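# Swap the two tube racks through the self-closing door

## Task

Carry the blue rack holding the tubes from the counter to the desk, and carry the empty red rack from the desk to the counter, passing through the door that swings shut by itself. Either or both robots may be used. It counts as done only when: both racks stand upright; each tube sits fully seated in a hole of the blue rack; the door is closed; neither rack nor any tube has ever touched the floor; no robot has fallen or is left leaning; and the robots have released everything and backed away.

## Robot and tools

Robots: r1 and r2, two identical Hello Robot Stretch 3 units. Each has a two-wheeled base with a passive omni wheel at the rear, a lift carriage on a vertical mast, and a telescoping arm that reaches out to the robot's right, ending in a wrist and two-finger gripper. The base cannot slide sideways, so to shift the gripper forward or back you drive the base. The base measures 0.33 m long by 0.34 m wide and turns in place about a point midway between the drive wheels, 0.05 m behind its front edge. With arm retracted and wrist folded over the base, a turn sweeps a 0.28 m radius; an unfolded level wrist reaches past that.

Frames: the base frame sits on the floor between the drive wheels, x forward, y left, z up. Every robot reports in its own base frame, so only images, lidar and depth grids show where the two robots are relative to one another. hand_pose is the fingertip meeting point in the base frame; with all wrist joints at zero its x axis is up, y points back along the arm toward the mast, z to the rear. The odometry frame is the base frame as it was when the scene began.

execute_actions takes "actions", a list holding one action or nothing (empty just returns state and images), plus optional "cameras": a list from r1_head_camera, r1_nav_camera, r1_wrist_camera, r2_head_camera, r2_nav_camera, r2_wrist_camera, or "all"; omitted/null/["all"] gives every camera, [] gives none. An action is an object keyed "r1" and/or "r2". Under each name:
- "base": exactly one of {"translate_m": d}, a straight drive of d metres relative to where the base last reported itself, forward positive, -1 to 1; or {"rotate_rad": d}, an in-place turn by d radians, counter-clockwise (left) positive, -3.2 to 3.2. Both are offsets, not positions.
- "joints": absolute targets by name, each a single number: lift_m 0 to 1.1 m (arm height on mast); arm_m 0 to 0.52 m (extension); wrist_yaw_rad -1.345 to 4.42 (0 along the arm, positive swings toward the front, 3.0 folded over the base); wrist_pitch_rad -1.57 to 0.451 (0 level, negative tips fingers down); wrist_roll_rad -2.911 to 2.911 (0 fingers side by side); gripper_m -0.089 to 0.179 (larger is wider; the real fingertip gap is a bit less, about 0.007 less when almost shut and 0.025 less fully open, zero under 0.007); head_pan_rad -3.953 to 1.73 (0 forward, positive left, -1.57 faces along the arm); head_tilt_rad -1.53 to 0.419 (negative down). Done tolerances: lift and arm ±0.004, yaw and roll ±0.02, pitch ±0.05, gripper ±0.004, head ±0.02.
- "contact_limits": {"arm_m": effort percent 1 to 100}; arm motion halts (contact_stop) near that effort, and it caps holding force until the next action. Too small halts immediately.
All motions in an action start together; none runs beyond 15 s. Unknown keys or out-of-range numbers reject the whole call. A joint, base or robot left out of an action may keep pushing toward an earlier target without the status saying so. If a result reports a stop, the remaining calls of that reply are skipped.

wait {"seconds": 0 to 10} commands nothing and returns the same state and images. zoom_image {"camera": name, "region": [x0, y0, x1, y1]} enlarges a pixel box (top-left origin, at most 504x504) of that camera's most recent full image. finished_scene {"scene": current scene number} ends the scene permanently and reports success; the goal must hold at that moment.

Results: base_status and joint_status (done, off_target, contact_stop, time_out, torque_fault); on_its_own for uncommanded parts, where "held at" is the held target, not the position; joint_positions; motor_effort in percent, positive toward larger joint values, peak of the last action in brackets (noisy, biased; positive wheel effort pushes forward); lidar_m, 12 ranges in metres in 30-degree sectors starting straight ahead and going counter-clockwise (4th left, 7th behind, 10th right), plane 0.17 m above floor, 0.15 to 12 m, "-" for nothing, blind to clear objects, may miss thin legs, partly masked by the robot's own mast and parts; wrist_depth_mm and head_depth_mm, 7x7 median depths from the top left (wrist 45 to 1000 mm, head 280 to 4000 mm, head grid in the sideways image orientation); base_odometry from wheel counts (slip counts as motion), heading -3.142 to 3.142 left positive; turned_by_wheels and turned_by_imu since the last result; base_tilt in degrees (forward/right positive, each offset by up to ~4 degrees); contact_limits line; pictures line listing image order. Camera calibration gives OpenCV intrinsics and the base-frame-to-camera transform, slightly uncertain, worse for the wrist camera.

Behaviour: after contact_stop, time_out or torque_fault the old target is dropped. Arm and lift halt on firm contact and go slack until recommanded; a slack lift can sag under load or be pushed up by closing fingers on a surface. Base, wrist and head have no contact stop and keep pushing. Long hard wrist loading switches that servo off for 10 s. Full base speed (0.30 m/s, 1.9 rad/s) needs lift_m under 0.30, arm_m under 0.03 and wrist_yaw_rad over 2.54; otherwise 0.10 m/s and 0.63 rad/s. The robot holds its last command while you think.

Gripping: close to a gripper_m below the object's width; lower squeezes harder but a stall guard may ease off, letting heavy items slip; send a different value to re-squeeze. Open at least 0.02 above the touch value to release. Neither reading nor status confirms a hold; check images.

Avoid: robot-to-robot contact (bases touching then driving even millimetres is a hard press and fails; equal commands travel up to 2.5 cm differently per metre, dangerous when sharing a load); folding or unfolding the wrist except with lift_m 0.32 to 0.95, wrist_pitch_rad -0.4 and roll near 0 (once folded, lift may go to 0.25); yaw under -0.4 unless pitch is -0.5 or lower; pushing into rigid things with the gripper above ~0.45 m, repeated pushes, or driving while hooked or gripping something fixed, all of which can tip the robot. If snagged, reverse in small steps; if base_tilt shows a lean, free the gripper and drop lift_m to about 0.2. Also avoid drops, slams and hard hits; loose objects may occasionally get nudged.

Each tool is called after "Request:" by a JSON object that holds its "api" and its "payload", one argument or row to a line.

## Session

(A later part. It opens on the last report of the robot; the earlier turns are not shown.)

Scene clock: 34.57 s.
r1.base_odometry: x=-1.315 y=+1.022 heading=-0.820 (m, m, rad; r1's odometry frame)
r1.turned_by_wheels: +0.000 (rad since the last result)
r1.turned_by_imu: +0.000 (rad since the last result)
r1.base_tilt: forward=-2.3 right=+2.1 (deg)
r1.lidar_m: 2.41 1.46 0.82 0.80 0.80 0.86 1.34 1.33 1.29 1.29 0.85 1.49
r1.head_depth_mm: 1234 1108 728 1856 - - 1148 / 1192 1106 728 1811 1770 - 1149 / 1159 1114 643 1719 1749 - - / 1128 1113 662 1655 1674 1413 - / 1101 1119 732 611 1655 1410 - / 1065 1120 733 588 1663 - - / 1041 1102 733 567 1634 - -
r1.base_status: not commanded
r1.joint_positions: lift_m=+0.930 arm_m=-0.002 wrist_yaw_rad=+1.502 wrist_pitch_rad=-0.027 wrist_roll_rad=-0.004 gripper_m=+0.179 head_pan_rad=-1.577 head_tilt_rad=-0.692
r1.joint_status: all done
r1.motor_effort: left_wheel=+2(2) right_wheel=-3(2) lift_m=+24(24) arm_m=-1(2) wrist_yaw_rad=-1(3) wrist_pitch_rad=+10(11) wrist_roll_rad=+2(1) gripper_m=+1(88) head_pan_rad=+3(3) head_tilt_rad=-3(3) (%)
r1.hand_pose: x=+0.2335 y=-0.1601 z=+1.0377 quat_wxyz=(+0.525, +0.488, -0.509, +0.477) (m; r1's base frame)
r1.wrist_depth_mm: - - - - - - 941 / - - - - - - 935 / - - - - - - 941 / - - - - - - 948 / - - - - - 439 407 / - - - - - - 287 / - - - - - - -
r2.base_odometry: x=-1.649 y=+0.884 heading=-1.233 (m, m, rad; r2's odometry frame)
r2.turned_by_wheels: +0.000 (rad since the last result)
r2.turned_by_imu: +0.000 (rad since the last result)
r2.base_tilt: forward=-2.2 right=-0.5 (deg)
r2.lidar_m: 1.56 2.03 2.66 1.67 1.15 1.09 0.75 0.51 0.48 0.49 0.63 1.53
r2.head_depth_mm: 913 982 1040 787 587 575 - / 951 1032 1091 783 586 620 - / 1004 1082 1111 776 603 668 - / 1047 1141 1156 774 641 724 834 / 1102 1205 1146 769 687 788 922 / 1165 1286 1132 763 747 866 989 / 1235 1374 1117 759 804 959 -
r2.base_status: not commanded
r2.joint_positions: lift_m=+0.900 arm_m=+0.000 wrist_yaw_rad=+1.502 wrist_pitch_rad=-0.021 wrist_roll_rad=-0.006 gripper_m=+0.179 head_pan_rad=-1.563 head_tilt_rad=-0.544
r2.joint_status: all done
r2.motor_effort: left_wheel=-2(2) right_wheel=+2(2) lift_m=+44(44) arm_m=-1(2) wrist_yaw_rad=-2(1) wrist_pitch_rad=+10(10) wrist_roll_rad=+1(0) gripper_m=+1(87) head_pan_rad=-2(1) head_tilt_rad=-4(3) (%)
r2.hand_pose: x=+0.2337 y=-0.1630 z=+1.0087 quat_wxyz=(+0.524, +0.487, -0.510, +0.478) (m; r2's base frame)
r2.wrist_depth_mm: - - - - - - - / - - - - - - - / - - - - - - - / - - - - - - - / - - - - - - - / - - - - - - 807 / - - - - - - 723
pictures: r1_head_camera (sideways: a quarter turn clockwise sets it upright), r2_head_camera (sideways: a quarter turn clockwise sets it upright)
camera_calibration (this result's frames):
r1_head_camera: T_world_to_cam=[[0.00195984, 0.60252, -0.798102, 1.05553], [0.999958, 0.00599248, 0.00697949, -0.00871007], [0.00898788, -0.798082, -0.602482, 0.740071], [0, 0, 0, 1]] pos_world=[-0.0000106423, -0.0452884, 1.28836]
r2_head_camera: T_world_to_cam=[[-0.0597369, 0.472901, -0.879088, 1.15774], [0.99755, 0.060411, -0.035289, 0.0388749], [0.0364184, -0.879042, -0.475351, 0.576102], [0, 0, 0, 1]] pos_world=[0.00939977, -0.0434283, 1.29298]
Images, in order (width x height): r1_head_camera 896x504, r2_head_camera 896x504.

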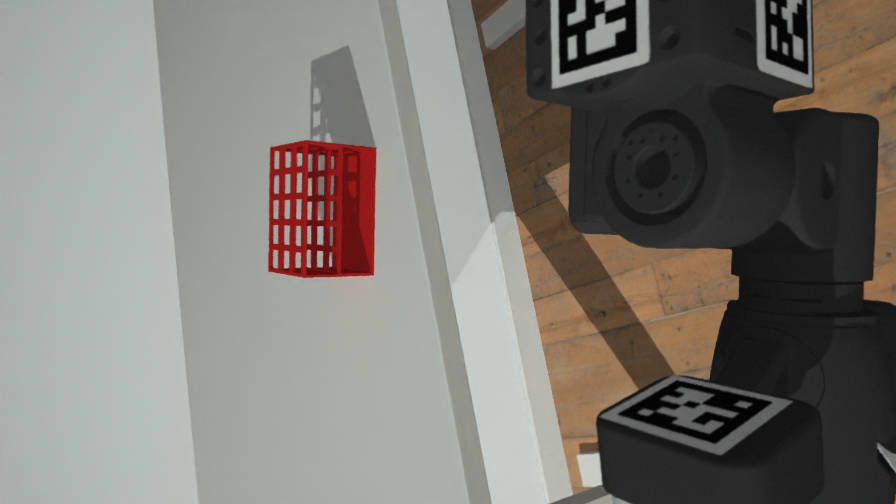

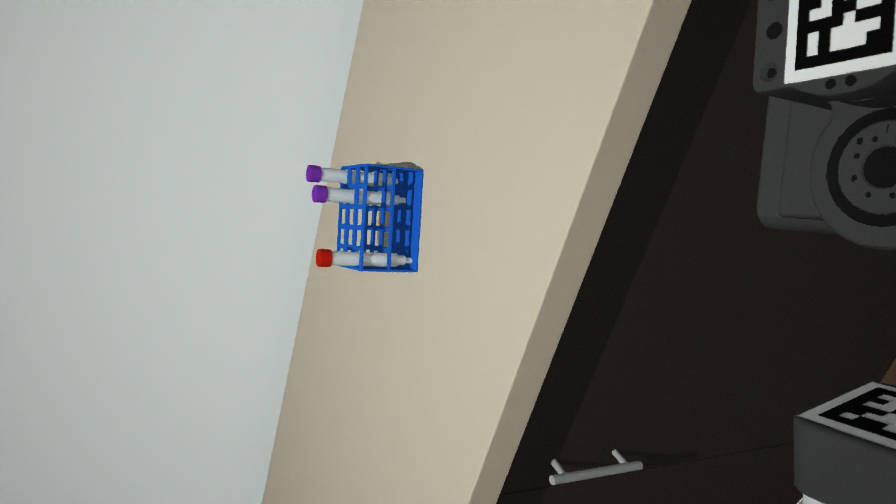

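Request:
{"api": "execute_actions", "payload": {
  "actions": [
    {"r1":{"base":{"translate_m":-0.037},"joints":{"wrist_yaw_rad":0,"lift_m":0.895}},"r2":{"joints":{"wrist_yaw_rad":0,"lift_m":0.88}}}
  ],
  "cameras": ["r1_wrist_camera","r2_wrist_camera"]
}}

Request:
{"api": "execute_actions", "payload": {
  "actions": [
    {"r1":{"joints":{"arm_m":0.1}},"r2":{"joints":{"arm_m":0.28,"lift_m":0.865}}}
  ],
  "cameras": ["r1_wrist_camera","r2_wrist_camera"]
}}

Scene clock: 36.57 s.
r1.base_odometry: x=-1.340 y=+1.049 heading=-0.820 (m, m, rad; r1's odometry frame)
r1.turned_by_wheels: +0.000 (rad since the last result)
r1.turned_by_imu: +0.000 (rad since the last result)
r1.base_tilt: forward=-2.3 right=+2.2 (deg)
r1.lidar_m: 2.45 1.44 0.81 0.79 0.79 0.84 1.30 1.30 1.28 1.30 0.87 1.51
r1.head_depth_mm: 1236 1109 728 1876 1694 - - / 1201 1106 730 1781 1699 - - / 1167 1104 694 1745 - - - / 1137 1112 659 1669 - 1327 1172 / 1103 1112 696 611 1660 1382 1179 / 1076 1117 734 588 1660 1375 1175 / 1049 1112 734 589 1618 1307 1154
r1.base_status: done
r1.joint_positions: lift_m=+0.895 arm_m=-0.002 wrist_yaw_rad=+0.003 wrist_pitch_rad=-0.025 wrist_roll_rad=-0.004 gripper_m=+0.179 head_pan_rad=-1.577 head_tilt_rad=-0.692
r1.joint_status: all done
r1.motor_effort: left_wheel=+2(5) right_wheel=-2(5) lift_m=+19(20) arm_m=-2(3) wrist_yaw_rad=-2(2) wrist_pitch_rad=+9(10) wrist_roll_rad=+2(2) gripper_m=+0(0) head_pan_rad=+4(4) head_tilt_rad=-2(3) (%)
r1.hand_pose: x=-0.0208 y=-0.3981 z=+1.0034 quat_wxyz=(+0.709, +0.010, -0.705, -0.008) (m; r1's base frame)
r1.wrist_depth_mm: 824 865 945 - - - - / 845 909 955 - - - - / 863 926 - - - - - / 454 470 429 397 526 540 563 / 302 297 293 308 336 373 875 / - - - - - - - / 594 - - - - - -
r2.base_odometry: x=-1.649 y=+0.884 heading=-1.233 (m, m, rad; r2's odometry frame)
r2.turned_by_wheels: +0.000 (rad since the last result)
r2.turned_by_imu: +0.000 (rad since the last result)
r2.base_tilt: forward=-2.3 right=-0.5 (deg)
r2.lidar_m: 1.55 2.03 2.66 1.68 1.15 1.09 0.74 0.51 0.48 0.49 0.63 1.53
r2.head_depth_mm: 912 977 1041 788 598 580 623 / 955 1032 1086 784 587 620 688 / 1000 1082 1114 778 603 - - / 1047 1145 1152 773 642 716 - / 1106 1210 1144 767 647 787 923 / 1173 1287 1132 761 746 865 1031 / 1239 1368 1116 757 802 960 1207
r2.base_status: not commanded
r2.joint_positions: lift_m=+0.880 arm_m=+0.000 wrist_yaw_rad=+0.002 wrist_pitch_rad=-0.020 wrist_roll_rad=-0.006 gripper_m=+0.179 head_pan_rad=-1.563 head_tilt_rad=-0.544
r2.joint_status: all done
r2.motor_effort: left_wheel=-2(2) right_wheel=+2(2) lift_m=+23(42) arm_m=-3(2) wrist_yaw_rad=-2(1) wrist_pitch_rad=+8(10) wrist_roll_rad=+0(0) gripper_m=+0(2) head_pan_rad=-2(1) head_tilt_rad=-3(3) (%)
r2.hand_pose: x=-0.0210 y=-0.4011 z=+0.9899 quat_wxyz=(+0.709, +0.008, -0.705, -0.007) (m; r2's base frame)
r2.wrist_depth_mm: - - - 921 824 724 653 / - - - 961 861 750 667 / - - - 940 846 748 666 / 732 772 822 610 822 760 701 / 475 419 430 437 456 478 487 / - 391 323 299 300 309 317 / 536 420 357 278 243 227 253
pictures: r1_wrist_camera, r2_wrist_camera
camera_calibration (this result's frames):
r1_wrist_camera: T_world_to_cam=[[-0.999558, 0.00322971, 0.0295618, -0.0541548], [-0.0279887, 0.233718, -0.971902, 1.08785], [-0.0100481, -0.972299, -0.233524, 0.00784266], [0, 0, 0, 1]] pos_world=[-0.0236045, -0.24645, 1.06072]
r2_wrist_camera: T_world_to_cam=[[-0.998212, -0.00495077, 0.0595705, -0.0867782], [-0.0596012, 0.158565, -0.985548, 1.07646], [-0.0045666, -0.987336, -0.158577, -0.0812629], [0, 0, 0, 1]] pos_world=[-0.0228358, -0.251353, 1.05319]
Images, in order (width x height): r1_wrist_camera 644x364, r2_wrist_camera 644x364.

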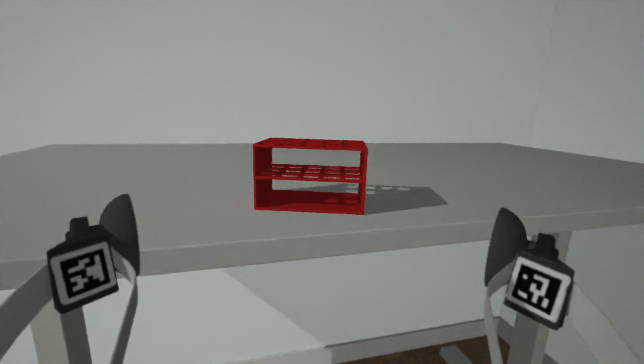

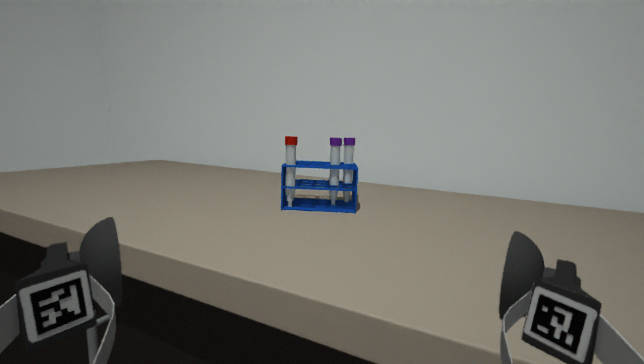

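Scene clock: 39.83 s.
r1.base_odometry: x=-1.340 y=+1.049 heading=-0.820 (m, m, rad; r1's odometry frame)
r1.turned_by_wheels: +0.000 (rad since the last result)
r1.turned_by_imu: +0.001 (rad since the last result)
r1.base_tilt: forward=-2.3 right=+2.2 (deg)
r1.lidar_m: 2.44 1.44 0.81 0.79 0.79 0.84 1.30 1.30 1.28 1.30 0.87 1.51
r1.head_depth_mm: 1234 1103 728 1807 - 1323 1176 / 1205 1107 731 - - 1315 1167 / 1166 1112 694 - - 1344 1172 / 1139 1115 658 - 1636 1364 1174 / 1103 1115 699 1635 1668 1379 1177 / 1077 1116 732 600 1678 1380 1180 / 1046 1108 733 589 1619 1312 1152
r1.base_status: not commanded
r1.joint_positions: lift_m=+0.895 arm_m=+0.100 wrist_yaw_rad=+0.002 wrist_pitch_rad=-0.025 wrist_roll_rad=-0.003 gripper_m=+0.179 head_pan_rad=-1.577 head_tilt_rad=-0.692
r1.joint_status: all done
r1.motor_effort: left_wheel=+2(2) right_wheel=-2(1) lift_m=+19(19) arm_m=+3(2) wrist_yaw_rad=+0(3) wrist_pitch_rad=+9(9) wrist_roll_rad=+2(2) gripper_m=+1(1) head_pan_rad=+3(3) head_tilt_rad=-2(2) (%)
r1.hand_pose: x=-0.0210 y=-0.5002 z=+1.0034 quat_wxyz=(+0.709, +0.010, -0.706, -0.008) (m; r1's base frame)
r1.wrist_depth_mm: 757 799 851 902 - - - / 770 813 888 948 - - - / 781 841 895 946 - - - / 455 471 376 329 516 541 555 / 301 296 284 291 301 337 314 / - 195 208 211 226 242 941 / 165 176 192 - - - 943
r2.base_odometry: x=-1.649 y=+0.884 heading=-1.233 (m, m, rad; r2's odometry frame)
r2.turned_by_wheels: +0.000 (rad since the last result)
r2.turned_by_imu: +0.000 (rad since the last result)
r2.base_tilt: forward=-2.2 right=-0.5 (deg)
r2.lidar_m: 1.56 2.03 2.66 1.68 1.16 1.09 0.75 0.51 0.48 0.49 0.63 1.53
r2.head_depth_mm: 911 979 1039 829 - - 659 / 953 1029 1088 869 - 620 699 / 1000 1083 1111 - - 668 762 / 1050 1147 1154 808 648 722 835 / 1106 1210 1144 763 687 788 922 / 1168 1285 1134 760 747 866 1030 / 1236 1363 1119 754 810 959 1211
r2.base_status: not commanded
r2.joint_positions: lift_m=+0.865 arm_m=+0.280 wrist_yaw_rad=+0.000 wrist_pitch_rad=-0.020 wrist_roll_rad=-0.006 gripper_m=+0.179 head_pan_rad=-1.563 head_tilt_rad=-0.544
r2.joint_status: all done
r2.motor_effort: left_wheel=-2(2) right_wheel=+3(3) lift_m=+22(23) arm_m=+3(4) wrist_yaw_rad=+0(1) wrist_pitch_rad=+9(9) wrist_roll_rad=+0(0) gripper_m=+1(1) head_pan_rad=-2(1) head_tilt_rad=-4(3) (%)
r2.hand_pose: x=-0.0214 y=-0.6804 z=+0.9750 quat_wxyz=(+0.709, +0.007, -0.705, -0.007) (m; r2's base frame)
r2.wrist_depth_mm: - 896 759 659 588 518 465 / - 906 787 658 589 537 479 / - 920 786 683 601 542 483 / 639 679 605 326 608 533 490 / 376 371 340 315 367 425 433 / - 251 256 261 266 272 285 / 181 193 193 197 201 199 221
pictures: r1_wrist_camera, r2_wrist_camera
camera_calibration (this result's frames):
r1_wrist_camera: T_world_to_cam=[[-0.99956, 0.00433054, 0.0293318, -0.0533236], [-0.0275077, 0.233739, -0.97191, 1.11174], [-0.0110649, -0.97229, -0.233517, -0.0914506], [0, 0, 0, 1]] pos_world=[-0.0237307, -0.348541, 1.06072]
r2_wrist_camera: T_world_to_cam=[[-0.998218, -0.00338915, 0.0595711, -0.086606], [-0.0593551, 0.158433, -0.985584, 1.10597], [-0.00609777, -0.987364, -0.158352, -0.359746], [0, 0, 0, 1]] pos_world=[-0.0230002, -0.530717, 1.03822]
Images, in order (width x height): r1_wrist_camera 644x364, r2_wrist_camera 644x364.

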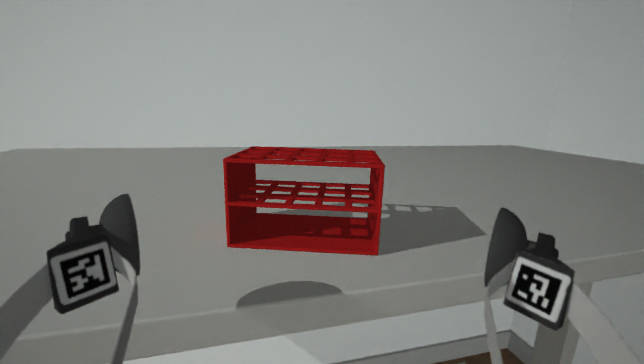

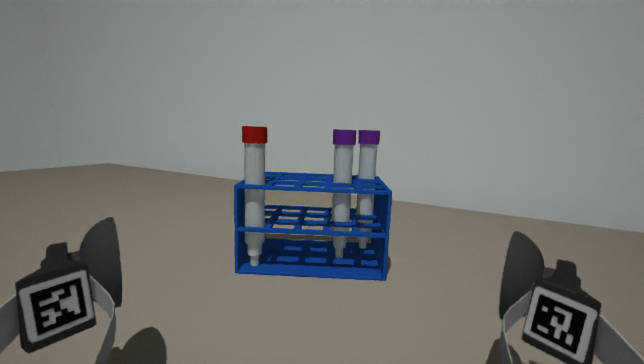

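Request:
{"api": "execute_actions", "payload": {
  "actions": [
    {"r1":{"base":{"translate_m":0.012},"joints":{"lift_m":0.89}},"r2":{"joints":{"lift_m":0.852}}}
  ],
  "cameras": []
}}

Request:
{"api": "execute_actions", "payload": {
  "actions": [
    {"r1":{"joints":{"arm_m":0.222}},"r2":{"joints":{"arm_m":0.425}}}
  ],
  "cameras": ["r1_wrist_camera","r2_wrist_camera"]
}}

Scene clock: 41.43 s.
r1.base_odometry: x=-1.332 y=+1.040 heading=-0.820 (m, m, rad; r1's odometry frame)
r1.turned_by_wheels: +0.000 (rad since the last result)
r1.turned_by_imu: +0.000 (rad since the last result)
r1.base_tilt: forward=-2.3 right=+2.2 (deg)
r1.lidar_m: 2.44 1.44 0.81 0.79 0.79 0.85 1.31 1.31 1.28 1.30 0.86 1.50
r1.head_depth_mm: 1228 1113 725 1815 - 1303 1173 / 1198 1107 728 - - 1303 1167 / 1167 1108 695 - - 1330 1169 / 1131 1110 643 - 1628 1349 1175 / 1101 1111 731 1609 1634 1368 1177 / 1076 1117 732 599 1666 1380 1172 / 1048 1111 734 589 1609 1311 1150
r1.base_status: done
r1.joint_positions: lift_m=+0.890 arm_m=+0.100 wrist_yaw_rad=+0.002 wrist_pitch_rad=-0.025 wrist_roll_rad=-0.003 gripper_m=+0.179 head_pan_rad=-1.577 head_tilt_rad=-0.692
r1.joint_status: all done
r1.motor_effort: left_wheel=+2(4) right_wheel=-1(3) lift_m=+19(18) arm_m=+2(2) wrist_yaw_rad=-1(1) wrist_pitch_rad=+10(9) wrist_roll_rad=+2(2) gripper_m=+0(0) head_pan_rad=+4(4) head_tilt_rad=-2(2) (%)
r1.hand_pose: x=-0.0210 y=-0.5002 z=+0.9984 quat_wxyz=(+0.709, +0.010, -0.706, -0.008) (m; r1's base frame)
r1.wrist_depth_mm: 752 790 847 900 980 - - / 774 812 863 941 - - - / 790 836 911 972 - - - / 437 457 407 375 436 517 537 / 288 284 274 277 281 321 302 / - 187 199 202 218 235 947 / 161 171 188 - - - 958
r2.base_odometry: x=-1.649 y=+0.884 heading=-1.233 (m, m, rad; r2's odometry frame)
r2.turned_by_wheels: +0.000 (rad since the last result)
r2.turned_by_imu: +0.000 (rad since the last result)
r2.base_tilt: forward=-2.2 right=-0.6 (deg)
r2.lidar_m: 1.56 2.03 2.66 1.67 1.16 1.09 0.75 0.51 0.48 0.49 0.63 1.53
r2.head_depth_mm: 913 978 1037 824 - - 660 / 954 1028 1090 864 - 621 700 / 1001 1081 1116 851 - 670 761 / 1050 1143 1146 812 648 722 834 / 1102 1208 1138 765 686 788 921 / 1172 1284 1129 762 746 864 1029 / 1237 1366 1122 754 810 958 1211
r2.base_status: not commanded
r2.joint_positions: lift_m=+0.852 arm_m=+0.280 wrist_yaw_rad=+0.000 wrist_pitch_rad=-0.020 wrist_roll_rad=-0.006 gripper_m=+0.179 head_pan_rad=-1.563 head_tilt_rad=-0.544
r2.joint_status: all done
r2.motor_effort: left_wheel=-2(2) right_wheel=+3(3) lift_m=+23(20) arm_m=+3(3) wrist_yaw_rad=+0(0) wrist_pitch_rad=+8(8) wrist_roll_rad=+0(0) gripper_m=+0(1) head_pan_rad=-3(1) head_tilt_rad=-3(3) (%)
r2.hand_pose: x=-0.0214 y=-0.6804 z=+0.9620 quat_wxyz=(+0.709, +0.007, -0.705, -0.007) (m; r2's base frame)
r2.wrist_depth_mm: - 899 743 647 573 517 469 / - 931 782 679 589 532 479 / - 947 806 686 586 536 483 / 583 611 538 317 590 538 488 / 336 329 306 311 330 377 389 / - 225 230 235 240 244 253 / 162 172 175 177 179 180 197
pictures: none
No camera images: the call's "cameras" was empty. Leave "cameras" out to get every camera's image.

Scene clock: 43.77 s.
r1.base_odometry: x=-1.332 y=+1.040 heading=-0.820 (m, m, rad; r1's odometry frame)
r1.turned_by_wheels: +0.000 (rad since the last result)
r1.turned_by_imu: +0.000 (rad since the last result)
r1.base_tilt: forward=-2.3 right=+2.1 (deg)
r1.lidar_m: 2.44 1.45 0.81 0.79 0.79 0.84 1.31 1.31 1.28 1.30 0.86 1.50
r1.head_depth_mm: 1232 1105 765 - - 1336 1174 / 1193 1109 809 - 1661 1370 1169 / 1167 1104 785 - 1649 1373 1170 / 1131 1113 660 1668 1658 1376 1175 / 1103 1115 729 611 1661 1372 1177 / 1070 1129 734 611 1665 1383 1180 / 1044 1110 734 589 1628 1310 1154
r1.base_status: not commanded
r1.joint_positions: lift_m=+0.890 arm_m=+0.222 wrist_yaw_rad=+0.001 wrist_pitch_rad=-0.025 wrist_roll_rad=-0.003 gripper_m=+0.179 head_pan_rad=-1.577 head_tilt_rad=-0.692
r1.joint_status: all done
r1.motor_effort: left_wheel=+2(3) right_wheel=-2(2) lift_m=+19(19) arm_m=+2(2) wrist_yaw_rad=-2(2) wrist_pitch_rad=+9(9) wrist_roll_rad=+2(2) gripper_m=+1(2) head_pan_rad=+3(3) head_tilt_rad=-2(3) (%)
r1.hand_pose: x=-0.0211 y=-0.6222 z=+0.9984 quat_wxyz=(+0.709, +0.010, -0.706, -0.009) (m; r1's base frame)
r1.wrist_depth_mm: 664 702 744 797 859 921 - / 684 726 772 819 886 970 - / 709 745 794 854 921 - - / 434 450 176 179 170 509 528 / 289 188 180 206 175 295 299 / - 184 173 177 153 194 210 / 151 149 150 152 147 159 160
r2.base_odometry: x=-1.649 y=+0.884 heading=-1.233 (m, m, rad; r2's odometry frame)
r2.turned_by_wheels: +0.000 (rad since the last result)
r2.turned_by_imu: +0.000 (rad since the last result)
r2.base_tilt: forward=-2.2 right=-0.5 (deg)
r2.lidar_m: 1.56 2.03 2.66 1.68 1.15 1.09 0.74 0.51 0.48 0.49 0.63 1.53
r2.head_depth_mm: 912 980 1040 827 - - 672 / 953 1031 1093 - 585 620 701 / 1000 1083 1141 - 603 667 762 / 1052 1142 1155 737 642 723 833 / 1106 1209 1144 765 688 788 922 / 1173 1286 1133 760 744 864 1024 / 1236 1369 1121 759 808 957 1203
r2.base_status: not commanded
r2.joint_positions: lift_m=+0.852 arm_m=+0.425 wrist_yaw_rad=+0.000 wrist_pitch_rad=-0.020 wrist_roll_rad=-0.006 gripper_m=+0.179 head_pan_rad=-1.563 head_tilt_rad=-0.544
r2.joint_status: all done
r2.motor_effort: left_wheel=-2(2) right_wheel=+2(2) lift_m=+22(23) arm_m=+3(5) wrist_yaw_rad=+0(0) wrist_pitch_rad=+9(8) wrist_roll_rad=+1(0) gripper_m=+0(1) head_pan_rad=-1(3) head_tilt_rad=-3(3) (%)
r2.hand_pose: x=-0.0214 y=-0.8254 z=+0.9620 quat_wxyz=(+0.709, +0.007, -0.705, -0.007) (m; r2's base frame)
r2.wrist_depth_mm: 855 704 593 510 451 408 366 / 870 733 610 524 468 411 373 / 906 739 601 541 175 419 385 / 576 512 480 538 178 429 383 / 332 125 180 151 143 376 384 / - 129 157 158 152 227 251 / 162 137 159 158 157 174 196
pictures: r1_wrist_camera, r2_wrist_camera
camera_calibration (this result's frames):
r1_wrist_camera: T_world_to_cam=[[-0.999563, 0.00456512, 0.0291898, -0.05242], [-0.0273156, 0.233675, -0.971931, 1.1354], [-0.0112579, -0.972304, -0.233448, -0.211322], [0, 0, 0, 1]] pos_world=[-0.0237621, -0.470543, 1.05572]
r2_wrist_camera: T_world_to_cam=[[-0.998218, -0.00334726, 0.0595713, -0.0862992], [-0.0593487, 0.158408, -0.985588, 1.11612], [-0.00613755, -0.987368, -0.158325, -0.504997], [0, 0, 0, 1]] pos_world=[-0.0230045, -0.67571, 1.02522]
Images, in order (width x height): r1_wrist_camera 644x364, r2_wrist_camera 644x364.

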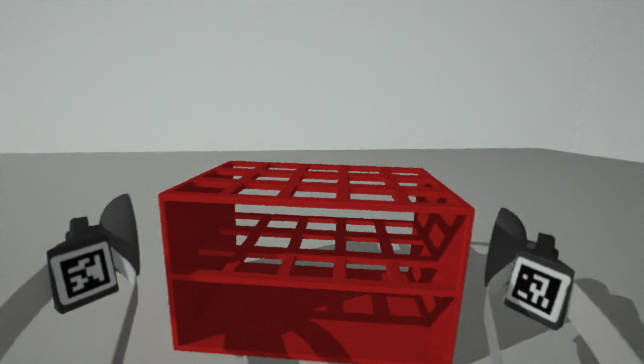

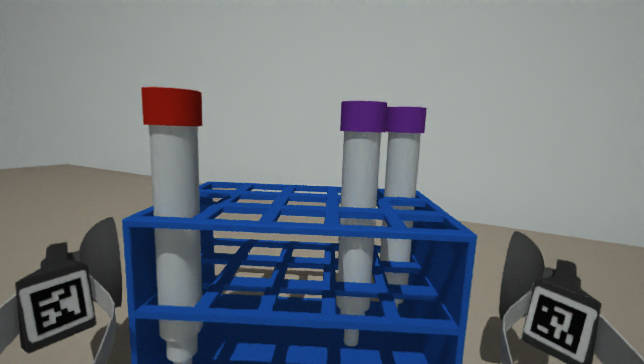

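Request:
{"api": "execute_actions", "payload": {
  "actions": [
    {"r1":{"joints":{"gripper_m":0.093,"arm_m":0.228}},"r2":{"joints":{"gripper_m":0.093}}}
  ],
  "cameras": []
}}

Request:
{"api": "execute_actions", "payload": {
  "actions": [
    {"r1":{"joints":{"lift_m":0.93}},"r2":{"joints":{"lift_m":0.89}}}
  ],
  "cameras": ["r1_wrist_camera","r2_wrist_camera"]
}}

Scene clock: 45.43 s.
r1.base_odometry: x=-1.332 y=+1.040 heading=-0.820 (m, m, rad; r1's odometry frame)
r1.turned_by_wheels: +0.000 (rad since the last result)
r1.turned_by_imu: +0.000 (rad since the last result)
r1.base_tilt: forward=-2.4 right=+2.1 (deg)
r1.lidar_m: 2.44 1.45 0.81 0.79 0.80 0.85 1.31 1.31 1.28 1.30 0.86 1.50
r1.head_depth_mm: 1237 1105 762 - - 1340 1169 / 1202 1114 806 - 1642 1366 1176 / 1162 1105 808 - 1651 1367 1172 / 1133 1112 695 1691 1662 1379 1176 / 1102 1114 697 612 1655 1376 1176 / 1071 1118 734 613 1663 1369 1180 / 1048 1109 733 587 1624 1309 1147
r1.base_status: not commanded
r1.joint_positions: lift_m=+0.890 arm_m=+0.228 wrist_yaw_rad=+0.001 wrist_pitch_rad=-0.025 wrist_roll_rad=-0.003 gripper_m=+0.094 head_pan_rad=-1.577 head_tilt_rad=-0.692
r1.joint_status: all done
r1.motor_effort: left_wheel=+2(3) right_wheel=-1(1) lift_m=+19(20) arm_m=+2(2) wrist_yaw_rad=-1(2) wrist_pitch_rad=+10(9) wrist_roll_rad=+2(2) gripper_m=-19(94) head_pan_rad=+3(4) head_tilt_rad=-3(2) (%)
r1.hand_pose: x=-0.0212 y=-0.6282 z=+0.9984 quat_wxyz=(+0.709, +0.009, -0.706, -0.009) (m; r1's base frame)
r1.wrist_depth_mm: 662 702 760 797 861 939 - / 680 713 768 831 878 954 - / 705 727 800 839 904 - - / 431 445 171 179 192 511 532 / 267 139 180 199 169 297 301 / 204 174 173 177 160 - 209 / 145 146 150 152 149 159 161
r2.base_odometry: x=-1.649 y=+0.884 heading=-1.233 (m, m, rad; r2's odometry frame)
r2.turned_by_wheels: +0.000 (rad since the last result)
r2.turned_by_imu: +0.000 (rad since the last result)
r2.base_tilt: forward=-2.2 right=-0.5 (deg)
r2.lidar_m: 1.56 2.03 2.67 1.67 1.15 1.09 0.75 0.51 0.48 0.49 0.63 1.53
r2.head_depth_mm: 914 977 1038 828 - - 672 / 956 1028 1095 - 584 621 702 / 1001 1086 1138 - 604 667 760 / 1050 1142 1161 735 641 723 834 / 1108 1205 1139 765 687 787 919 / 1166 1284 1130 760 746 864 1029 / 1233 1374 1120 756 810 959 1208
r2.base_status: not commanded
r2.joint_positions: lift_m=+0.852 arm_m=+0.425 wrist_yaw_rad=+0.000 wrist_pitch_rad=-0.020 wrist_roll_rad=-0.006 gripper_m=+0.094 head_pan_rad=-1.563 head_tilt_rad=-0.544
r2.joint_status: all done
r2.motor_effort: left_wheel=-1(2) right_wheel=+2(2) lift_m=+22(22) arm_m=+3(4) wrist_yaw_rad=+0(0) wrist_pitch_rad=+9(9) wrist_roll_rad=+0(0) gripper_m=-20(94) head_pan_rad=-2(3) head_tilt_rad=-3(3) (%)
r2.hand_pose: x=-0.0213 y=-0.8254 z=+0.9620 quat_wxyz=(+0.709, +0.007, -0.705, -0.007) (m; r2's base frame)
r2.wrist_depth_mm: 861 697 591 511 455 411 373 / 913 720 609 526 463 411 375 / 933 736 588 536 174 422 379 / 578 599 172 537 179 427 387 / 318 134 181 162 144 371 377 / 233 130 150 161 158 129 250 / 161 156 154 164 158 167 187
pictures: none
No camera images: the call's "cameras" was empty. Leave "cameras" out to get every camera's image.

Scene clock: 46.60 s.
r1.base_odometry: x=-1.332 y=+1.040 heading=-0.820 (m, m, rad; r1's odometry frame)
r1.turned_by_wheels: +0.000 (rad since the last result)
r1.turned_by_imu: +0.000 (rad since the last result)
r1.base_tilt: forward=-2.3 right=+2.2 (deg)
r1.lidar_m: 2.44 1.45 0.81 0.79 0.79 0.85 1.31 1.31 1.28 1.30 0.86 1.50
r1.head_depth_mm: 1238 1108 - - 1654 1370 1171 / 1195 1108 - 1868 1651 1372 1174 / 1167 1152 - 1822 1652 1380 1176 / 1133 1111 - 1716 1678 1367 1174 / 1103 1115 698 611 1650 1370 1178 / 1079 1120 735 611 1654 1380 1169 / 1041 1109 733 588 1620 1310 1154
r1.base_status: not commanded
r1.joint_positions: lift_m=+0.930 arm_m=+0.228 wrist_yaw_rad=+0.001 wrist_pitch_rad=-0.026 wrist_roll_rad=-0.003 gripper_m=+0.094 head_pan_rad=-1.577 head_tilt_rad=-0.692
r1.joint_status: all done
r1.motor_effort: left_wheel=+2(3) right_wheel=-2(2) lift_m=+25(26) arm_m=+3(3) wrist_yaw_rad=+0(1) wrist_pitch_rad=+10(10) wrist_roll_rad=+2(2) gripper_m=-19(20) head_pan_rad=+3(3) head_tilt_rad=-2(2) (%)
r1.hand_pose: x=-0.0212 y=-0.6281 z=+1.0379 quat_wxyz=(+0.709, +0.010, -0.706, -0.009) (m; r1's base frame)
r1.wrist_depth_mm: 661 698 747 791 851 912 982 / 683 712 764 820 889 979 - / 700 746 785 854 936 - - / 573 594 177 183 173 682 709 / 357 139 181 203 169 400 403 / 265 140 173 178 155 - 283 / 195 197 150 152 153 213 217
r2.base_odometry: x=-1.649 y=+0.884 heading=-1.233 (m, m, rad; r2's odometry frame)
r2.turned_by_wheels: +0.000 (rad since the last result)
r2.turned_by_imu: +0.000 (rad since the last result)
r2.base_tilt: forward=-2.3 right=-0.5 (deg)
r2.lidar_m: 1.56 2.03 2.66 1.67 1.16 1.09 0.75 0.51 0.48 0.49 0.63 1.53
r2.head_depth_mm: 914 980 1044 871 - 587 655 / 954 1027 1095 711 584 621 699 / 1001 1084 1131 707 604 668 761 / 1049 1142 1180 738 642 723 832 / 1107 1203 1143 766 688 788 919 / 1172 1287 1131 761 746 864 1031 / 1234 1367 1121 756 811 960 1208
r2.base_status: not commanded
r2.joint_positions: lift_m=+0.890 arm_m=+0.425 wrist_yaw_rad=+0.000 wrist_pitch_rad=-0.026 wrist_roll_rad=-0.006 gripper_m=+0.097 head_pan_rad=-1.563 head_tilt_rad=-0.544
r2.joint_status: all done
r2.motor_effort: left_wheel=-1(1) right_wheel=+2(2) lift_m=+45(44) arm_m=+3(3) wrist_yaw_rad=+0(1) wrist_pitch_rad=+11(11) wrist_roll_rad=+0(1) gripper_m=-19(21) head_pan_rad=-3(2) head_tilt_rad=-3(3) (%)
r2.hand_pose: x=-0.0213 y=-0.8253 z=+0.9976 quat_wxyz=(+0.709, +0.010, -0.705, -0.009) (m; r2's base frame)
r2.wrist_depth_mm: 848 692 597 512 454 407 369 / 876 728 595 526 462 415 370 / 909 753 592 539 178 420 381 / 756 746 592 535 198 426 390 / 418 135 144 161 144 417 394 / 306 130 149 162 157 129 327 / 214 205 154 164 159 220 249
pictures: r1_wrist_camera, r2_wrist_camera
camera_calibration (this result's frames):
r1_wrist_camera: T_world_to_cam=[[-0.999562, 0.00479157, 0.0291955, -0.0534735], [-0.0272574, 0.234599, -0.97171, 1.17551], [-0.0115052, -0.972081, -0.234365, -0.206828], [0, 0, 0, 1]] pos_world=[-0.0237885, -0.476569, 1.09534]
r2_wrist_camera: T_world_to_cam=[[-0.998218, -0.00390329, 0.0595515, -0.0888067], [-0.0593827, 0.164325, -0.984617, 1.15508], [-0.00594254, -0.986399, -0.164264, -0.492466], [0, 0, 0, 1]] pos_world=[-0.0229834, -0.675922, 1.0617]
Images, in order (width x height): r1_wrist_camera 644x364, r2_wrist_camera 644x364.

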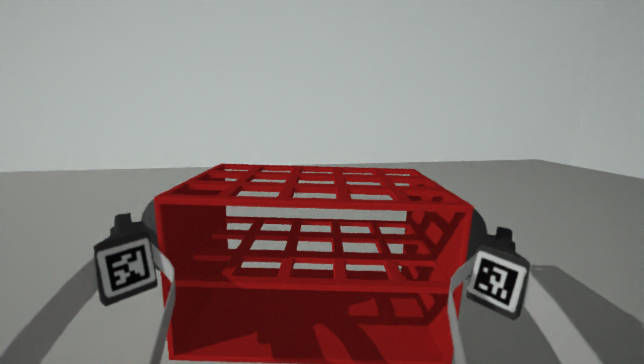

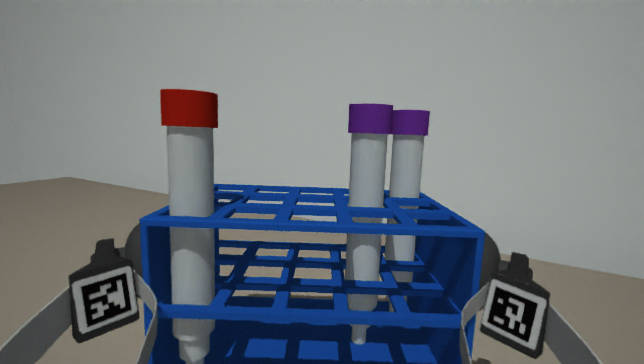

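Request:
{"api": "execute_actions", "payload": {
  "actions": [
    {"r1":{"joints":{"arm_m":0.0,"wrist_yaw_rad":2.6,"gripper_m":0.098}},"r2":{"joints":{"arm_m":0.0,"gripper_m":0.1,"wrist_yaw_rad":2.6}}}
  ],
  "cameras": []
}}

Request:
{"api": "execute_actions", "payload": {
  "actions": [
    {"r1":{"base":{"rotate_rad":-1.26},"joints":{"lift_m":0.28,"head_pan_rad":-3.14,"head_tilt_rad":-0.8}},"r2":{"base":{"rotate_rad":0.8},"joints":{"lift_m":0.28,"head_pan_rad":0.8,"head_tilt_rad":-0.8}}}
  ],
  "cameras": ["r1_nav_camera","r1_head_camera","r2_nav_camera"]
}}

Scene clock: 51.43 s.
r1.base_odometry: x=-1.332 y=+1.040 heading=-0.820 (m, m, rad; r1's odometry frame)
r1.turned_by_wheels: +0.000 (rad since the last result)
r1.turned_by_imu: +0.001 (rad since the last result)
r1.base_tilt: forward=-2.3 right=+2.2 (deg)
r1.lidar_m: 2.44 1.45 0.81 0.79 0.80 0.85 1.31 1.31 1.28 1.30 0.86 1.50
r1.head_depth_mm: 1230 1105 728 1870 - - 1148 / 1199 1104 727 1818 1728 - 1148 / 1169 1108 731 1743 1727 - - / 1130 1114 730 1662 1757 - - / 1100 1117 733 614 1693 - 1179 / 1069 1118 732 612 1646 1359 1180 / 1044 1107 734 588 1613 1320 1150
r1.base_status: not commanded
r1.joint_positions: lift_m=+0.930 arm_m=+0.000 wrist_yaw_rad=+2.598 wrist_pitch_rad=-0.026 wrist_roll_rad=-0.002 gripper_m=+0.099 head_pan_rad=-1.577 head_tilt_rad=-0.692
r1.joint_status: all done
r1.motor_effort: left_wheel=+2(2) right_wheel=-2(1) lift_m=+24(24) arm_m=-4(4) wrist_yaw_rad=+1(3) wrist_pitch_rad=+10(10) wrist_roll_rad=+1(2) gripper_m=-18(18) head_pan_rad=+4(3) head_tilt_rad=-2(2) (%)
r1.hand_pose: x=+0.1109 y=+0.0733 z=+1.0379 quat_wxyz=(+0.199, +0.682, -0.181, +0.680) (m; r1's base frame)
r1.wrist_depth_mm: 612 716 787 - - - - / 628 734 810 - - - - / 640 754 839 - - - - / 653 757 177 183 173 - - / 671 139 181 203 169 - - / 673 141 173 178 155 - - / 730 812 150 152 150 - -
r2.base_odometry: x=-1.649 y=+0.884 heading=-1.233 (m, m, rad; r2's odometry frame)
r2.turned_by_wheels: +0.000 (rad since the last result)
r2.turned_by_imu: +0.000 (rad since the last result)
r2.base_tilt: forward=-2.3 right=-0.6 (deg)
r2.lidar_m: 1.56 2.03 2.66 1.67 1.16 1.09 0.75 0.51 0.48 0.49 0.63 1.53
r2.head_depth_mm: 916 982 1039 788 588 580 - / 955 1030 1088 783 585 620 693 / 998 1083 1123 777 604 669 730 / 1051 1146 1152 774 642 722 - / 1107 1207 1143 768 687 786 895 / 1172 1279 1134 761 746 865 1021 / 1235 1362 1123 758 803 961 1211
r2.base_status: not commanded
r2.joint_positions: lift_m=+0.890 arm_m=+0.001 wrist_yaw_rad=+2.599 wrist_pitch_rad=-0.026 wrist_roll_rad=-0.006 gripper_m=+0.101 head_pan_rad=-1.563 head_tilt_rad=-0.544
r2.joint_status: all done
r2.motor_effort: left_wheel=-1(2) right_wheel=+2(3) lift_m=+46(46) arm_m=-4(4) wrist_yaw_rad=+1(1) wrist_pitch_rad=+11(11) wrist_roll_rad=+0(0) gripper_m=-17(13) head_pan_rad=-2(3) head_tilt_rad=-3(3) (%)
r2.hand_pose: x=+0.1107 y=+0.0733 z=+0.9975 quat_wxyz=(+0.199, +0.682, -0.180, +0.681) (m; r2's base frame)
r2.wrist_depth_mm: - - - - - - - / - - - - - - - / - - - - - - - / - - - - 190 - - / - 135 145 161 145 - - / - 130 150 161 157 129 - / - - 156 165 158 - -
pictures: none
No camera images: the call's "cameras" was empty. Leave "cameras" out to get every camera's image.

Scene clock: 58.17 s.
r1.base_odometry: x=-1.332 y=+1.040 heading=-2.080 (m, m, rad; r1's odometry frame)
r1.turned_by_wheels: -1.260 (rad since the last result)
r1.turned_by_imu: -1.268 (rad since the last result)
r1.base_tilt: forward=-2.3 right=+2.1 (deg)
r1.lidar_m: 0.86 0.87 1.92 2.44 0.98 0.81 0.79 0.83 1.05 1.31 1.28 1.34
r1.head_depth_mm: 658 749 870 1041 1209 1297 1132 / 663 754 877 1043 1287 1305 1157 / 665 757 880 1048 1311 1306 1175 / 668 763 885 1054 1305 1306 1156 / 670 765 891 1058 1321 1305 1136 / 672 771 894 1067 1328 1302 1139 / 676 771 901 1080 1267 1308 1135
r1.base_status: done
r1.joint_positions: lift_m=+0.280 arm_m=+0.000 wrist_yaw_rad=+2.598 wrist_pitch_rad=-0.026 wrist_roll_rad=-0.002 gripper_m=+0.099 head_pan_rad=-3.133 head_tilt_rad=-0.790
r1.joint_status: all done
r1.motor_effort: left_wheel=+2(7) right_wheel=-2(4) lift_m=+20(22) arm_m=-4(4) wrist_yaw_rad=+3(1) wrist_pitch_rad=+10(10) wrist_roll_rad=+1(1) gripper_m=-18(17) head_pan_rad=-4(49) head_tilt_rad=-3(11) (%)
r1.hand_pose: x=+0.1109 y=+0.0733 z=+0.3880 quat_wxyz=(+0.199, +0.683, -0.180, +0.680) (m; r1's base frame)
r1.wrist_depth_mm: - - - - - - 608 / - - - - - - 894 / - - - - - - 902 / - - 178 183 173 - 913 / - 139 181 203 169 - 917 / 766 141 173 177 155 - 793 / 596 582 150 152 150 603 634
r2.base_odometry: x=-1.649 y=+0.884 heading=-0.433 (m, m, rad; r2's odometry frame)
r2.turned_by_wheels: +0.800 (rad since the last result)
r2.turned_by_imu: +0.803 (rad since the last result)
r2.base_tilt: forward=-2.3 right=-0.6 (deg)
r2.lidar_m: 2.67 2.45 1.31 1.09 1.09 0.58 0.48 0.48 0.53 0.86 1.53 1.71
r2.head_depth_mm: 2340 2619 2350 1881 1563 1342 1176 / 2451 2743 2339 1877 1558 1335 1169 / 2400 2730 2322 1871 1563 1333 1169 / 1985 2289 2318 1853 1555 1332 1165 / 1702 1899 2131 1854 1545 1327 1159 / 1487 1635 1812 1848 1542 1321 1162 / 1299 1433 1577 1704 1541 1321 1150
r2.base_status: done
r2.joint_positions: lift_m=+0.280 arm_m=+0.001 wrist_yaw_rad=+2.599 wrist_pitch_rad=-0.026 wrist_roll_rad=-0.006 gripper_m=+0.101 head_pan_rad=+0.793 head_tilt_rad=-0.790
r2.joint_status: all done
r2.motor_effort: left_wheel=-2(8) right_wheel=+3(8) lift_m=+23(38) arm_m=-5(5) wrist_yaw_rad=+1(1) wrist_pitch_rad=+10(11) wrist_roll_rad=+0(1) gripper_m=-17(18) head_pan_rad=+3(29) head_tilt_rad=-5(23) (%)
r2.hand_pose: x=+0.1107 y=+0.0733 z=+0.3882 quat_wxyz=(+0.199, +0.682, -0.180, +0.681) (m; r2's base frame)
r2.wrist_depth_mm: 855 - - - - - - / 877 - - - - - - / 893 - - - - - - / 938 - - - 189 - - / 940 134 144 161 145 - - / 913 130 149 162 157 129 - / 654 631 156 164 159 671 748
pictures: r1_head_camera (sideways: a quarter turn clockwise sets it upright), r1_nav_camera (sideways: a quarter turn counterclockwise sets it upright), r2_nav_camera (sideways: a quarter turn counterclockwise sets it upright)
camera_calibration (this result's frames):
r1_head_camera: T_world_to_cam=[[0.677815, 0.00749772, -0.735194, 0.969411], [0.0198858, -0.999769, 0.00813787, -0.00423873], [-0.734963, -0.0201359, -0.677808, 0.842593], [0, 0, 0, 1]] pos_world=[-0.0377223, 0.00546024, 1.28386]
r1_nav_camera: T_world_to_cam=[[-0.73646, -0.0100744, 0.676406, -0.842061], [0.0132658, 0.999482, 0.02933, 0.0189894], [-0.676351, 0.0305734, -0.735945, 0.923429], [0, 0, 0, 1]] pos_world=[0.0041655, -0.0556953, 1.24861]
r2_nav_camera: T_world_to_cam=[[0.55326, 0.47482, 0.684434, -0.847075], [0.688588, -0.723065, -0.0549974, 0.116032], [0.468776, 0.50172, -0.726998, 0.899], [0, 0, 0, 1]] pos_world=[-0.0326757, 0.0350604, 1.23972]
Images, in order (width x height): r1_head_camera 896x504, r1_nav_camera 672x504, r2_nav_camera 672x504.

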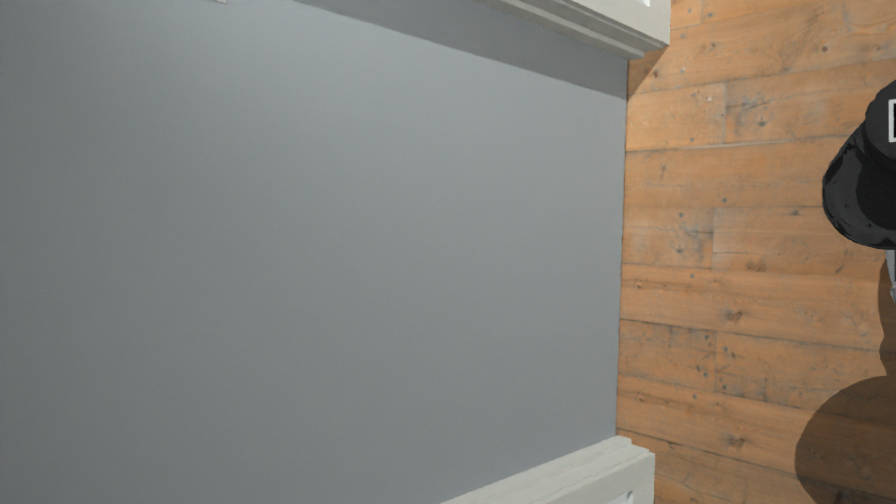

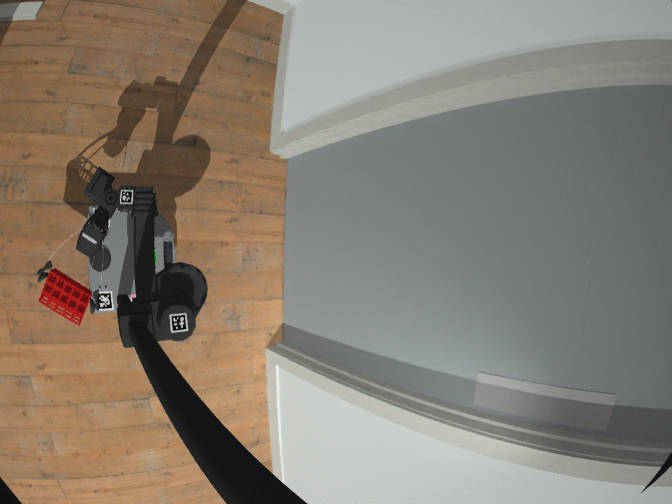

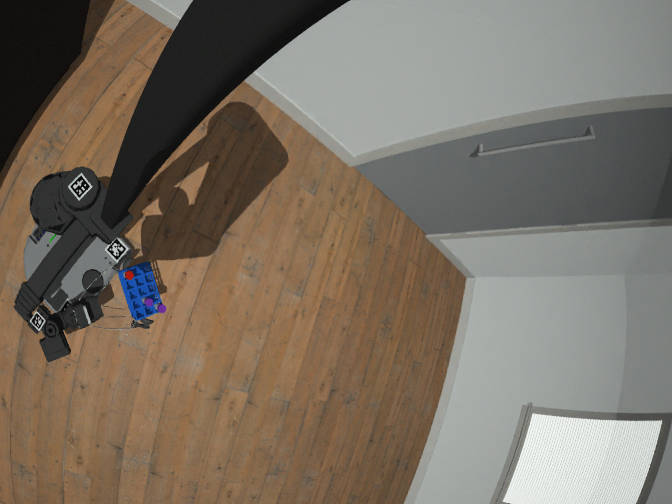

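Request:
{"api": "execute_actions", "payload": {
  "actions": [
    {"r1":{"base":{"rotate_rad":-0.27}},"r2":{"base":{"translate_m":0.73},"joints":{"head_pan_rad":0}}}
  ],
  "cameras": []
}}

Request:
{"api": "execute_actions", "payload": {
  "actions": [
    {"r1":{"base":{"translate_m":-0.46}},"r2":{"base":{"rotate_rad":1.55}}}
  ],
  "cameras": []
}}

Request:
{"api": "execute_actions", "payload": {
  "actions": [
    {"r1":{"base":{"rotate_rad":0.24},"joints":{"head_tilt_rad":-1.2,"lift_m":0.31}}}
  ],
  "cameras": ["r1_nav_camera","r2_nav_camera"]
}}

Scene clock: 62.87 s.
r1.base_odometry: x=-1.332 y=+1.040 heading=-2.350 (m, m, rad; r1's odometry frame)
r1.turned_by_wheels: -0.270 (rad since the last result)
r1.turned_by_imu: -0.270 (rad since the last result)
r1.base_tilt: forward=-2.4 right=+2.1 (deg)
r1.lidar_m: 1.30 0.86 1.54 2.44 1.37 0.81 0.79 0.79 0.85 1.31 1.31 1.28
r1.head_depth_mm: 675 752 887 1087 1388 1297 1124 / 719 810 915 1072 1302 1290 1156 / 703 804 937 1122 1389 1304 1181 / 687 783 909 1084 1351 1305 1158 / 670 761 880 1049 1283 1300 1136 / 656 742 856 1006 1235 1304 1134 / 642 724 831 978 1179 1314 1132
r1.base_status: done
r1.joint_positions: lift_m=+0.280 arm_m=+0.000 wrist_yaw_rad=+2.598 wrist_pitch_rad=-0.026 wrist_roll_rad=-0.002 gripper_m=+0.099 head_pan_rad=-3.133 head_tilt_rad=-0.790
r1.joint_status: not commanded
r1.motor_effort: left_wheel=+2(8) right_wheel=-2(6) lift_m=+20(20) arm_m=-4(4) wrist_yaw_rad=+2(2) wrist_pitch_rad=+10(10) wrist_roll_rad=+1(1) gripper_m=-18(17) head_pan_rad=-3(4) head_tilt_rad=-3(3) (%)
r1.hand_pose: x=+0.1109 y=+0.0733 z=+0.3880 quat_wxyz=(+0.199, +0.683, -0.180, +0.680) (m; r1's base frame)
r1.wrist_depth_mm: - - - - - - 903 / - - - - - - 907 / - - - - - - 940 / - - 178 183 173 - 947 / - 139 181 203 169 - 961 / 767 141 173 178 154 - 831 / 600 584 150 152 150 633 637
r2.base_odometry: x=-0.986 y=+0.578 heading=-0.434 (m, m, rad; r2's odometry frame)
r2.turned_by_wheels: +0.000 (rad since the last result)
r2.turned_by_imu: +0.003 (rad since the last result)
r2.base_tilt: forward=-2.3 right=-0.5 (deg)
r2.lidar_m: 1.97 1.97 1.59 1.32 1.32 1.41 1.17 1.17 1.31 1.30 1.30 1.45
r2.head_depth_mm: 1980 2189 2274 1879 1570 1342 1173 / 1914 2178 2320 1876 1560 1342 1167 / 1862 2115 2288 1865 1562 1332 1169 / 1810 2060 2237 1864 1548 1332 1163 / 1752 1993 2202 1854 1549 1329 1164 / 1704 1932 2161 1853 1540 1330 1162 / 1665 1890 2134 1844 1540 1319 1160
r2.base_status: done
r2.joint_positions: lift_m=+0.280 arm_m=+0.001 wrist_yaw_rad=+2.599 wrist_pitch_rad=-0.026 wrist_roll_rad=-0.006 gripper_m=+0.101 head_pan_rad=+0.007 head_tilt_rad=-0.791
r2.joint_status: all done
r2.motor_effort: left_wheel=-2(9) right_wheel=+3(12) lift_m=+24(23) arm_m=-5(5) wrist_yaw_rad=+1(1) wrist_pitch_rad=+11(11) wrist_roll_rad=+0(0) gripper_m=-16(17) head_pan_rad=-3(27) head_tilt_rad=-4(5) (%)
r2.hand_pose: x=+0.1106 y=+0.0733 z=+0.3882 quat_wxyz=(+0.199, +0.682, -0.180, +0.681) (m; r2's base frame)
r2.wrist_depth_mm: - - - - - - - / - - - - - - - / - - - - 179 - - / - - - - 199 - - / - 135 144 161 144 - - / 926 130 149 162 157 128 - / 664 629 155 165 159 686 757
pictures: none
No camera images: the call's "cameras" was empty. Leave "cameras" out to get every camera's image.

Scene clock: 66.07 s.
r1.base_odometry: x=-1.008 y=+1.368 heading=-2.350 (m, m, rad; r1's odometry frame)
r1.turned_by_wheels: +0.000 (rad since the last result)
r1.turned_by_imu: +0.000 (rad since the last result)
r1.base_tilt: forward=-2.4 right=+2.1 (deg)
r1.lidar_m: 1.75 1.28 2.06 2.33 0.51 0.39 0.35 0.35 0.41 0.63 1.42 1.67
r1.head_depth_mm: 302 349 411 502 588 685 1051 / 298 340 397 479 608 805 1003 / 293 331 386 464 578 772 1024 / 290 322 374 447 553 726 1002 / 287 314 363 431 528 688 979 / - 306 353 416 506 649 903 / - 298 343 403 487 616 843
r1.base_status: done
r1.joint_positions: lift_m=+0.280 arm_m=+0.000 wrist_yaw_rad=+2.598 wrist_pitch_rad=-0.026 wrist_roll_rad=-0.002 gripper_m=+0.099 head_pan_rad=-3.133 head_tilt_rad=-0.791
r1.joint_status: not commanded
r1.motor_effort: left_wheel=+2(7) right_wheel=-1(7) lift_m=+20(20) arm_m=-4(4) wrist_yaw_rad=+2(1) wrist_pitch_rad=+10(10) wrist_roll_rad=+1(1) gripper_m=-16(17) head_pan_rad=-3(4) head_tilt_rad=-3(3) (%)
r1.hand_pose: x=+0.1108 y=+0.0734 z=+0.3880 quat_wxyz=(+0.199, +0.683, -0.180, +0.680) (m; r1's base frame)
r1.wrist_depth_mm: - - - - - - - / - - - - - - - / - - - - - - - / - - 178 183 173 - - / - 139 181 203 169 - - / 765 141 173 178 155 - 820 / 598 583 150 153 150 638 641
r2.base_odometry: x=-0.986 y=+0.578 heading=+1.116 (m, m, rad; r2's odometry frame)
r2.turned_by_wheels: +1.550 (rad since the last result)
r2.turned_by_imu: +1.547 (rad since the last result)
r2.base_tilt: forward=-2.2 right=-0.6 (deg)
r2.lidar_m: 1.32 1.32 1.45 1.18 1.17 1.29 1.31 1.30 1.44 1.99 1.97 1.62
r2.head_depth_mm: 1325 1526 1794 1876 1563 1345 1174 / 1281 1471 1725 1880 1561 1339 1172 / 1246 1419 1634 1827 1556 1337 1164 / 1209 1369 1590 1790 1552 1331 1165 / 1163 1324 1530 1742 1543 1329 1165 / 1135 1283 1467 1702 1544 1329 1163 / 1108 1248 1420 1643 1543 1318 1159
r2.base_status: done
r2.joint_positions: lift_m=+0.280 arm_m=+0.001 wrist_yaw_rad=+2.599 wrist_pitch_rad=-0.026 wrist_roll_rad=-0.006 gripper_m=+0.101 head_pan_rad=+0.007 head_tilt_rad=-0.791
r2.joint_status: not commanded
r2.motor_effort: left_wheel=-2(11) right_wheel=+2(14) lift_m=+23(24) arm_m=-5(5) wrist_yaw_rad=+1(1) wrist_pitch_rad=+11(11) wrist_roll_rad=+0(0) gripper_m=-17(18) head_pan_rad=-3(1) head_tilt_rad=-4(5) (%)
r2.hand_pose: x=+0.1106 y=+0.0733 z=+0.3882 quat_wxyz=(+0.199, +0.682, -0.180, +0.681) (m; r2's base frame)
r2.wrist_depth_mm: 955 - - - - - 999 / 958 - - - - - 986 / 978 - - - - - - / 967 - - - 188 - - / - 135 145 161 145 - - / 925 131 150 161 157 129 - / 668 628 155 165 159 668 757
pictures: none
No camera images: the call's "cameras" was empty. Leave "cameras" out to get every camera's image.

Scene clock: 67.13 s.
r1.base_odometry: x=-1.008 y=+1.368 heading=-2.110 (m, m, rad; r1's odometry frame)
r1.turned_by_wheels: +0.240 (rad since the last result)
r1.turned_by_imu: +0.241 (rad since the last result)
r1.base_tilt: forward=-2.3 right=+2.2 (deg)
r1.lidar_m: 1.28 1.81 2.41 1.03 0.39 0.36 0.35 0.36 0.50 1.08 1.48 1.68
r1.head_depth_mm: 337 418 551 785 1018 1154 1084 / 338 420 552 806 1187 1149 1090 / 338 419 553 809 - - 724 / 338 421 554 810 1204 - 1088 / 339 421 554 811 1253 - 1080 / 339 422 555 811 1254 1185 1091 / 339 422 555 812 1240 1179 1096
r1.base_status: done
r1.joint_positions: lift_m=+0.310 arm_m=+0.000 wrist_yaw_rad=+2.598 wrist_pitch_rad=-0.027 wrist_roll_rad=-0.002 gripper_m=+0.099 head_pan_rad=-3.134 head_tilt_rad=-1.185
r1.joint_status: all done
r1.motor_effort: left_wheel=-2(4) right_wheel=+2(5) lift_m=+25(25) arm_m=-4(4) wrist_yaw_rad=+1(1) wrist_pitch_rad=+10(10) wrist_roll_rad=+1(1) gripper_m=-17(17) head_pan_rad=-4(3) head_tilt_rad=-5(21) (%)
r1.hand_pose: x=+0.1108 y=+0.0734 z=+0.4177 quat_wxyz=(+0.199, +0.683, -0.180, +0.680) (m; r1's base frame)
r1.wrist_depth_mm: - - - - - - - / - - - - - - - / - - - - - - - / - - 178 183 173 - - / - 139 181 202 169 - - / 806 141 173 178 155 - 867 / 638 618 151 152 150 667 685
r2.base_odometry: x=-0.986 y=+0.578 heading=+1.116 (m, m, rad; r2's odometry frame)
r2.turned_by_wheels: +0.000 (rad since the last result)
r2.turned_by_imu: +0.000 (rad since the last result)
r2.base_tilt: forward=-2.2 right=-0.5 (deg)
r2.lidar_m: 1.32 1.32 1.44 1.18 1.17 1.29 1.31 1.30 1.44 1.98 1.97 1.62
r2.head_depth_mm: 1321 1527 1796 1876 1573 1341 1170 / 1277 1466 1717 1870 1570 1341 1166 / 1242 1417 1650 1820 1555 1333 1171 / 1209 1373 1597 1790 1550 1337 1165 / 1168 1315 1529 1754 1548 1325 1165 / 1143 1285 1475 1695 1549 1329 1160 / 1104 1245 1426 1650 1538 1319 1164
r2.base_status: not commanded
r2.joint_positions: lift_m=+0.280 arm_m=+0.001 wrist_yaw_rad=+2.599 wrist_pitch_rad=-0.026 wrist_roll_rad=-0.006 gripper_m=+0.101 head_pan_rad=+0.007 head_tilt_rad=-0.791
r2.joint_status: not commanded
r2.motor_effort: left_wheel=-1(1) right_wheel=+2(2) lift_m=+24(24) arm_m=-4(4) wrist_yaw_rad=+1(1) wrist_pitch_rad=+11(11) wrist_roll_rad=+0(1) gripper_m=-17(17) head_pan_rad=-2(3) head_tilt_rad=-4(5) (%)
r2.hand_pose: x=+0.1106 y=+0.0733 z=+0.3882 quat_wxyz=(+0.199, +0.682, -0.180, +0.681) (m; r2's base frame)
r2.wrist_depth_mm: 943 - - - - - - / 998 - - - - - - / 976 - - - - - - / - - - - 189 - - / - 136 145 161 145 - - / 918 130 149 161 157 129 - / 655 629 155 165 159 677 752
pictures: r1_nav_camera (sideways: a quarter turn counterclockwise sets it upright), r2_nav_camera (sideways: a quarter turn counterclockwise sets it upright)
camera_calibration (this result's frames):
r1_nav_camera: T_world_to_cam=[[-0.940052, -0.0113423, 0.340842, -0.403688], [0.000789621, 0.999372, 0.0354343, 0.0111352], [-0.34103, 0.0335792, -0.939452, 1.18589], [0, 0, 0, 1]] pos_world=[0.0249284, -0.0555283, 1.25129]
r2_nav_camera: T_world_to_cam=[[0.727431, -0.0559191, 0.683898, -0.847439], [-0.0250476, -0.998174, -0.0549739, 0.120355], [0.685723, 0.0228597, -0.727503, 0.898334], [0, 0, 0, 1]] pos_world=[0.00345991, 0.0522113, 1.23972]
Images, in order (width x height): r1_nav_camera 672x504, r2_nav_camera 672x504.

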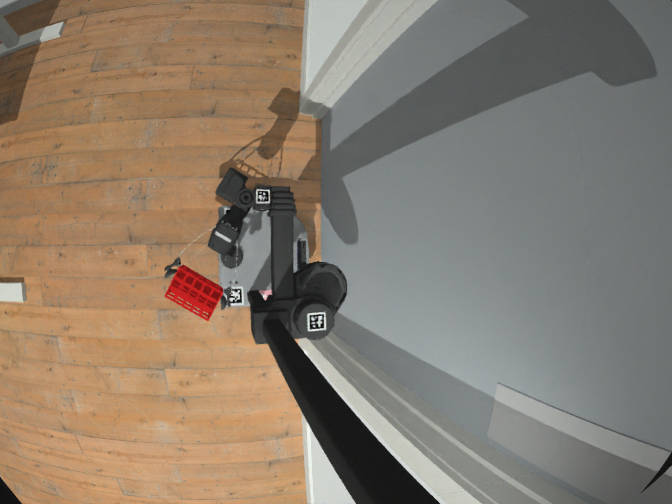

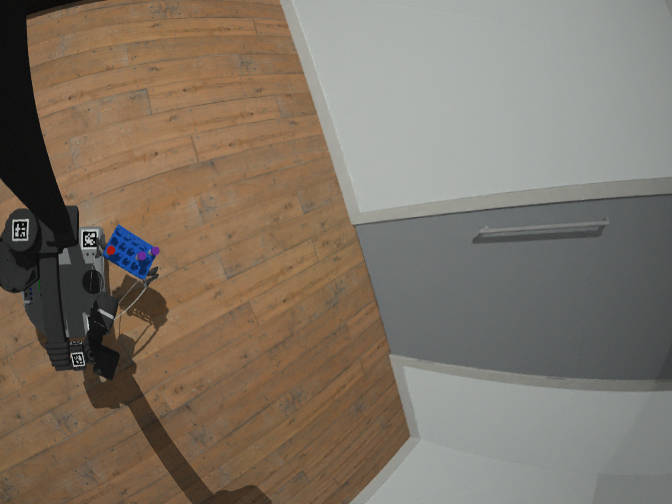

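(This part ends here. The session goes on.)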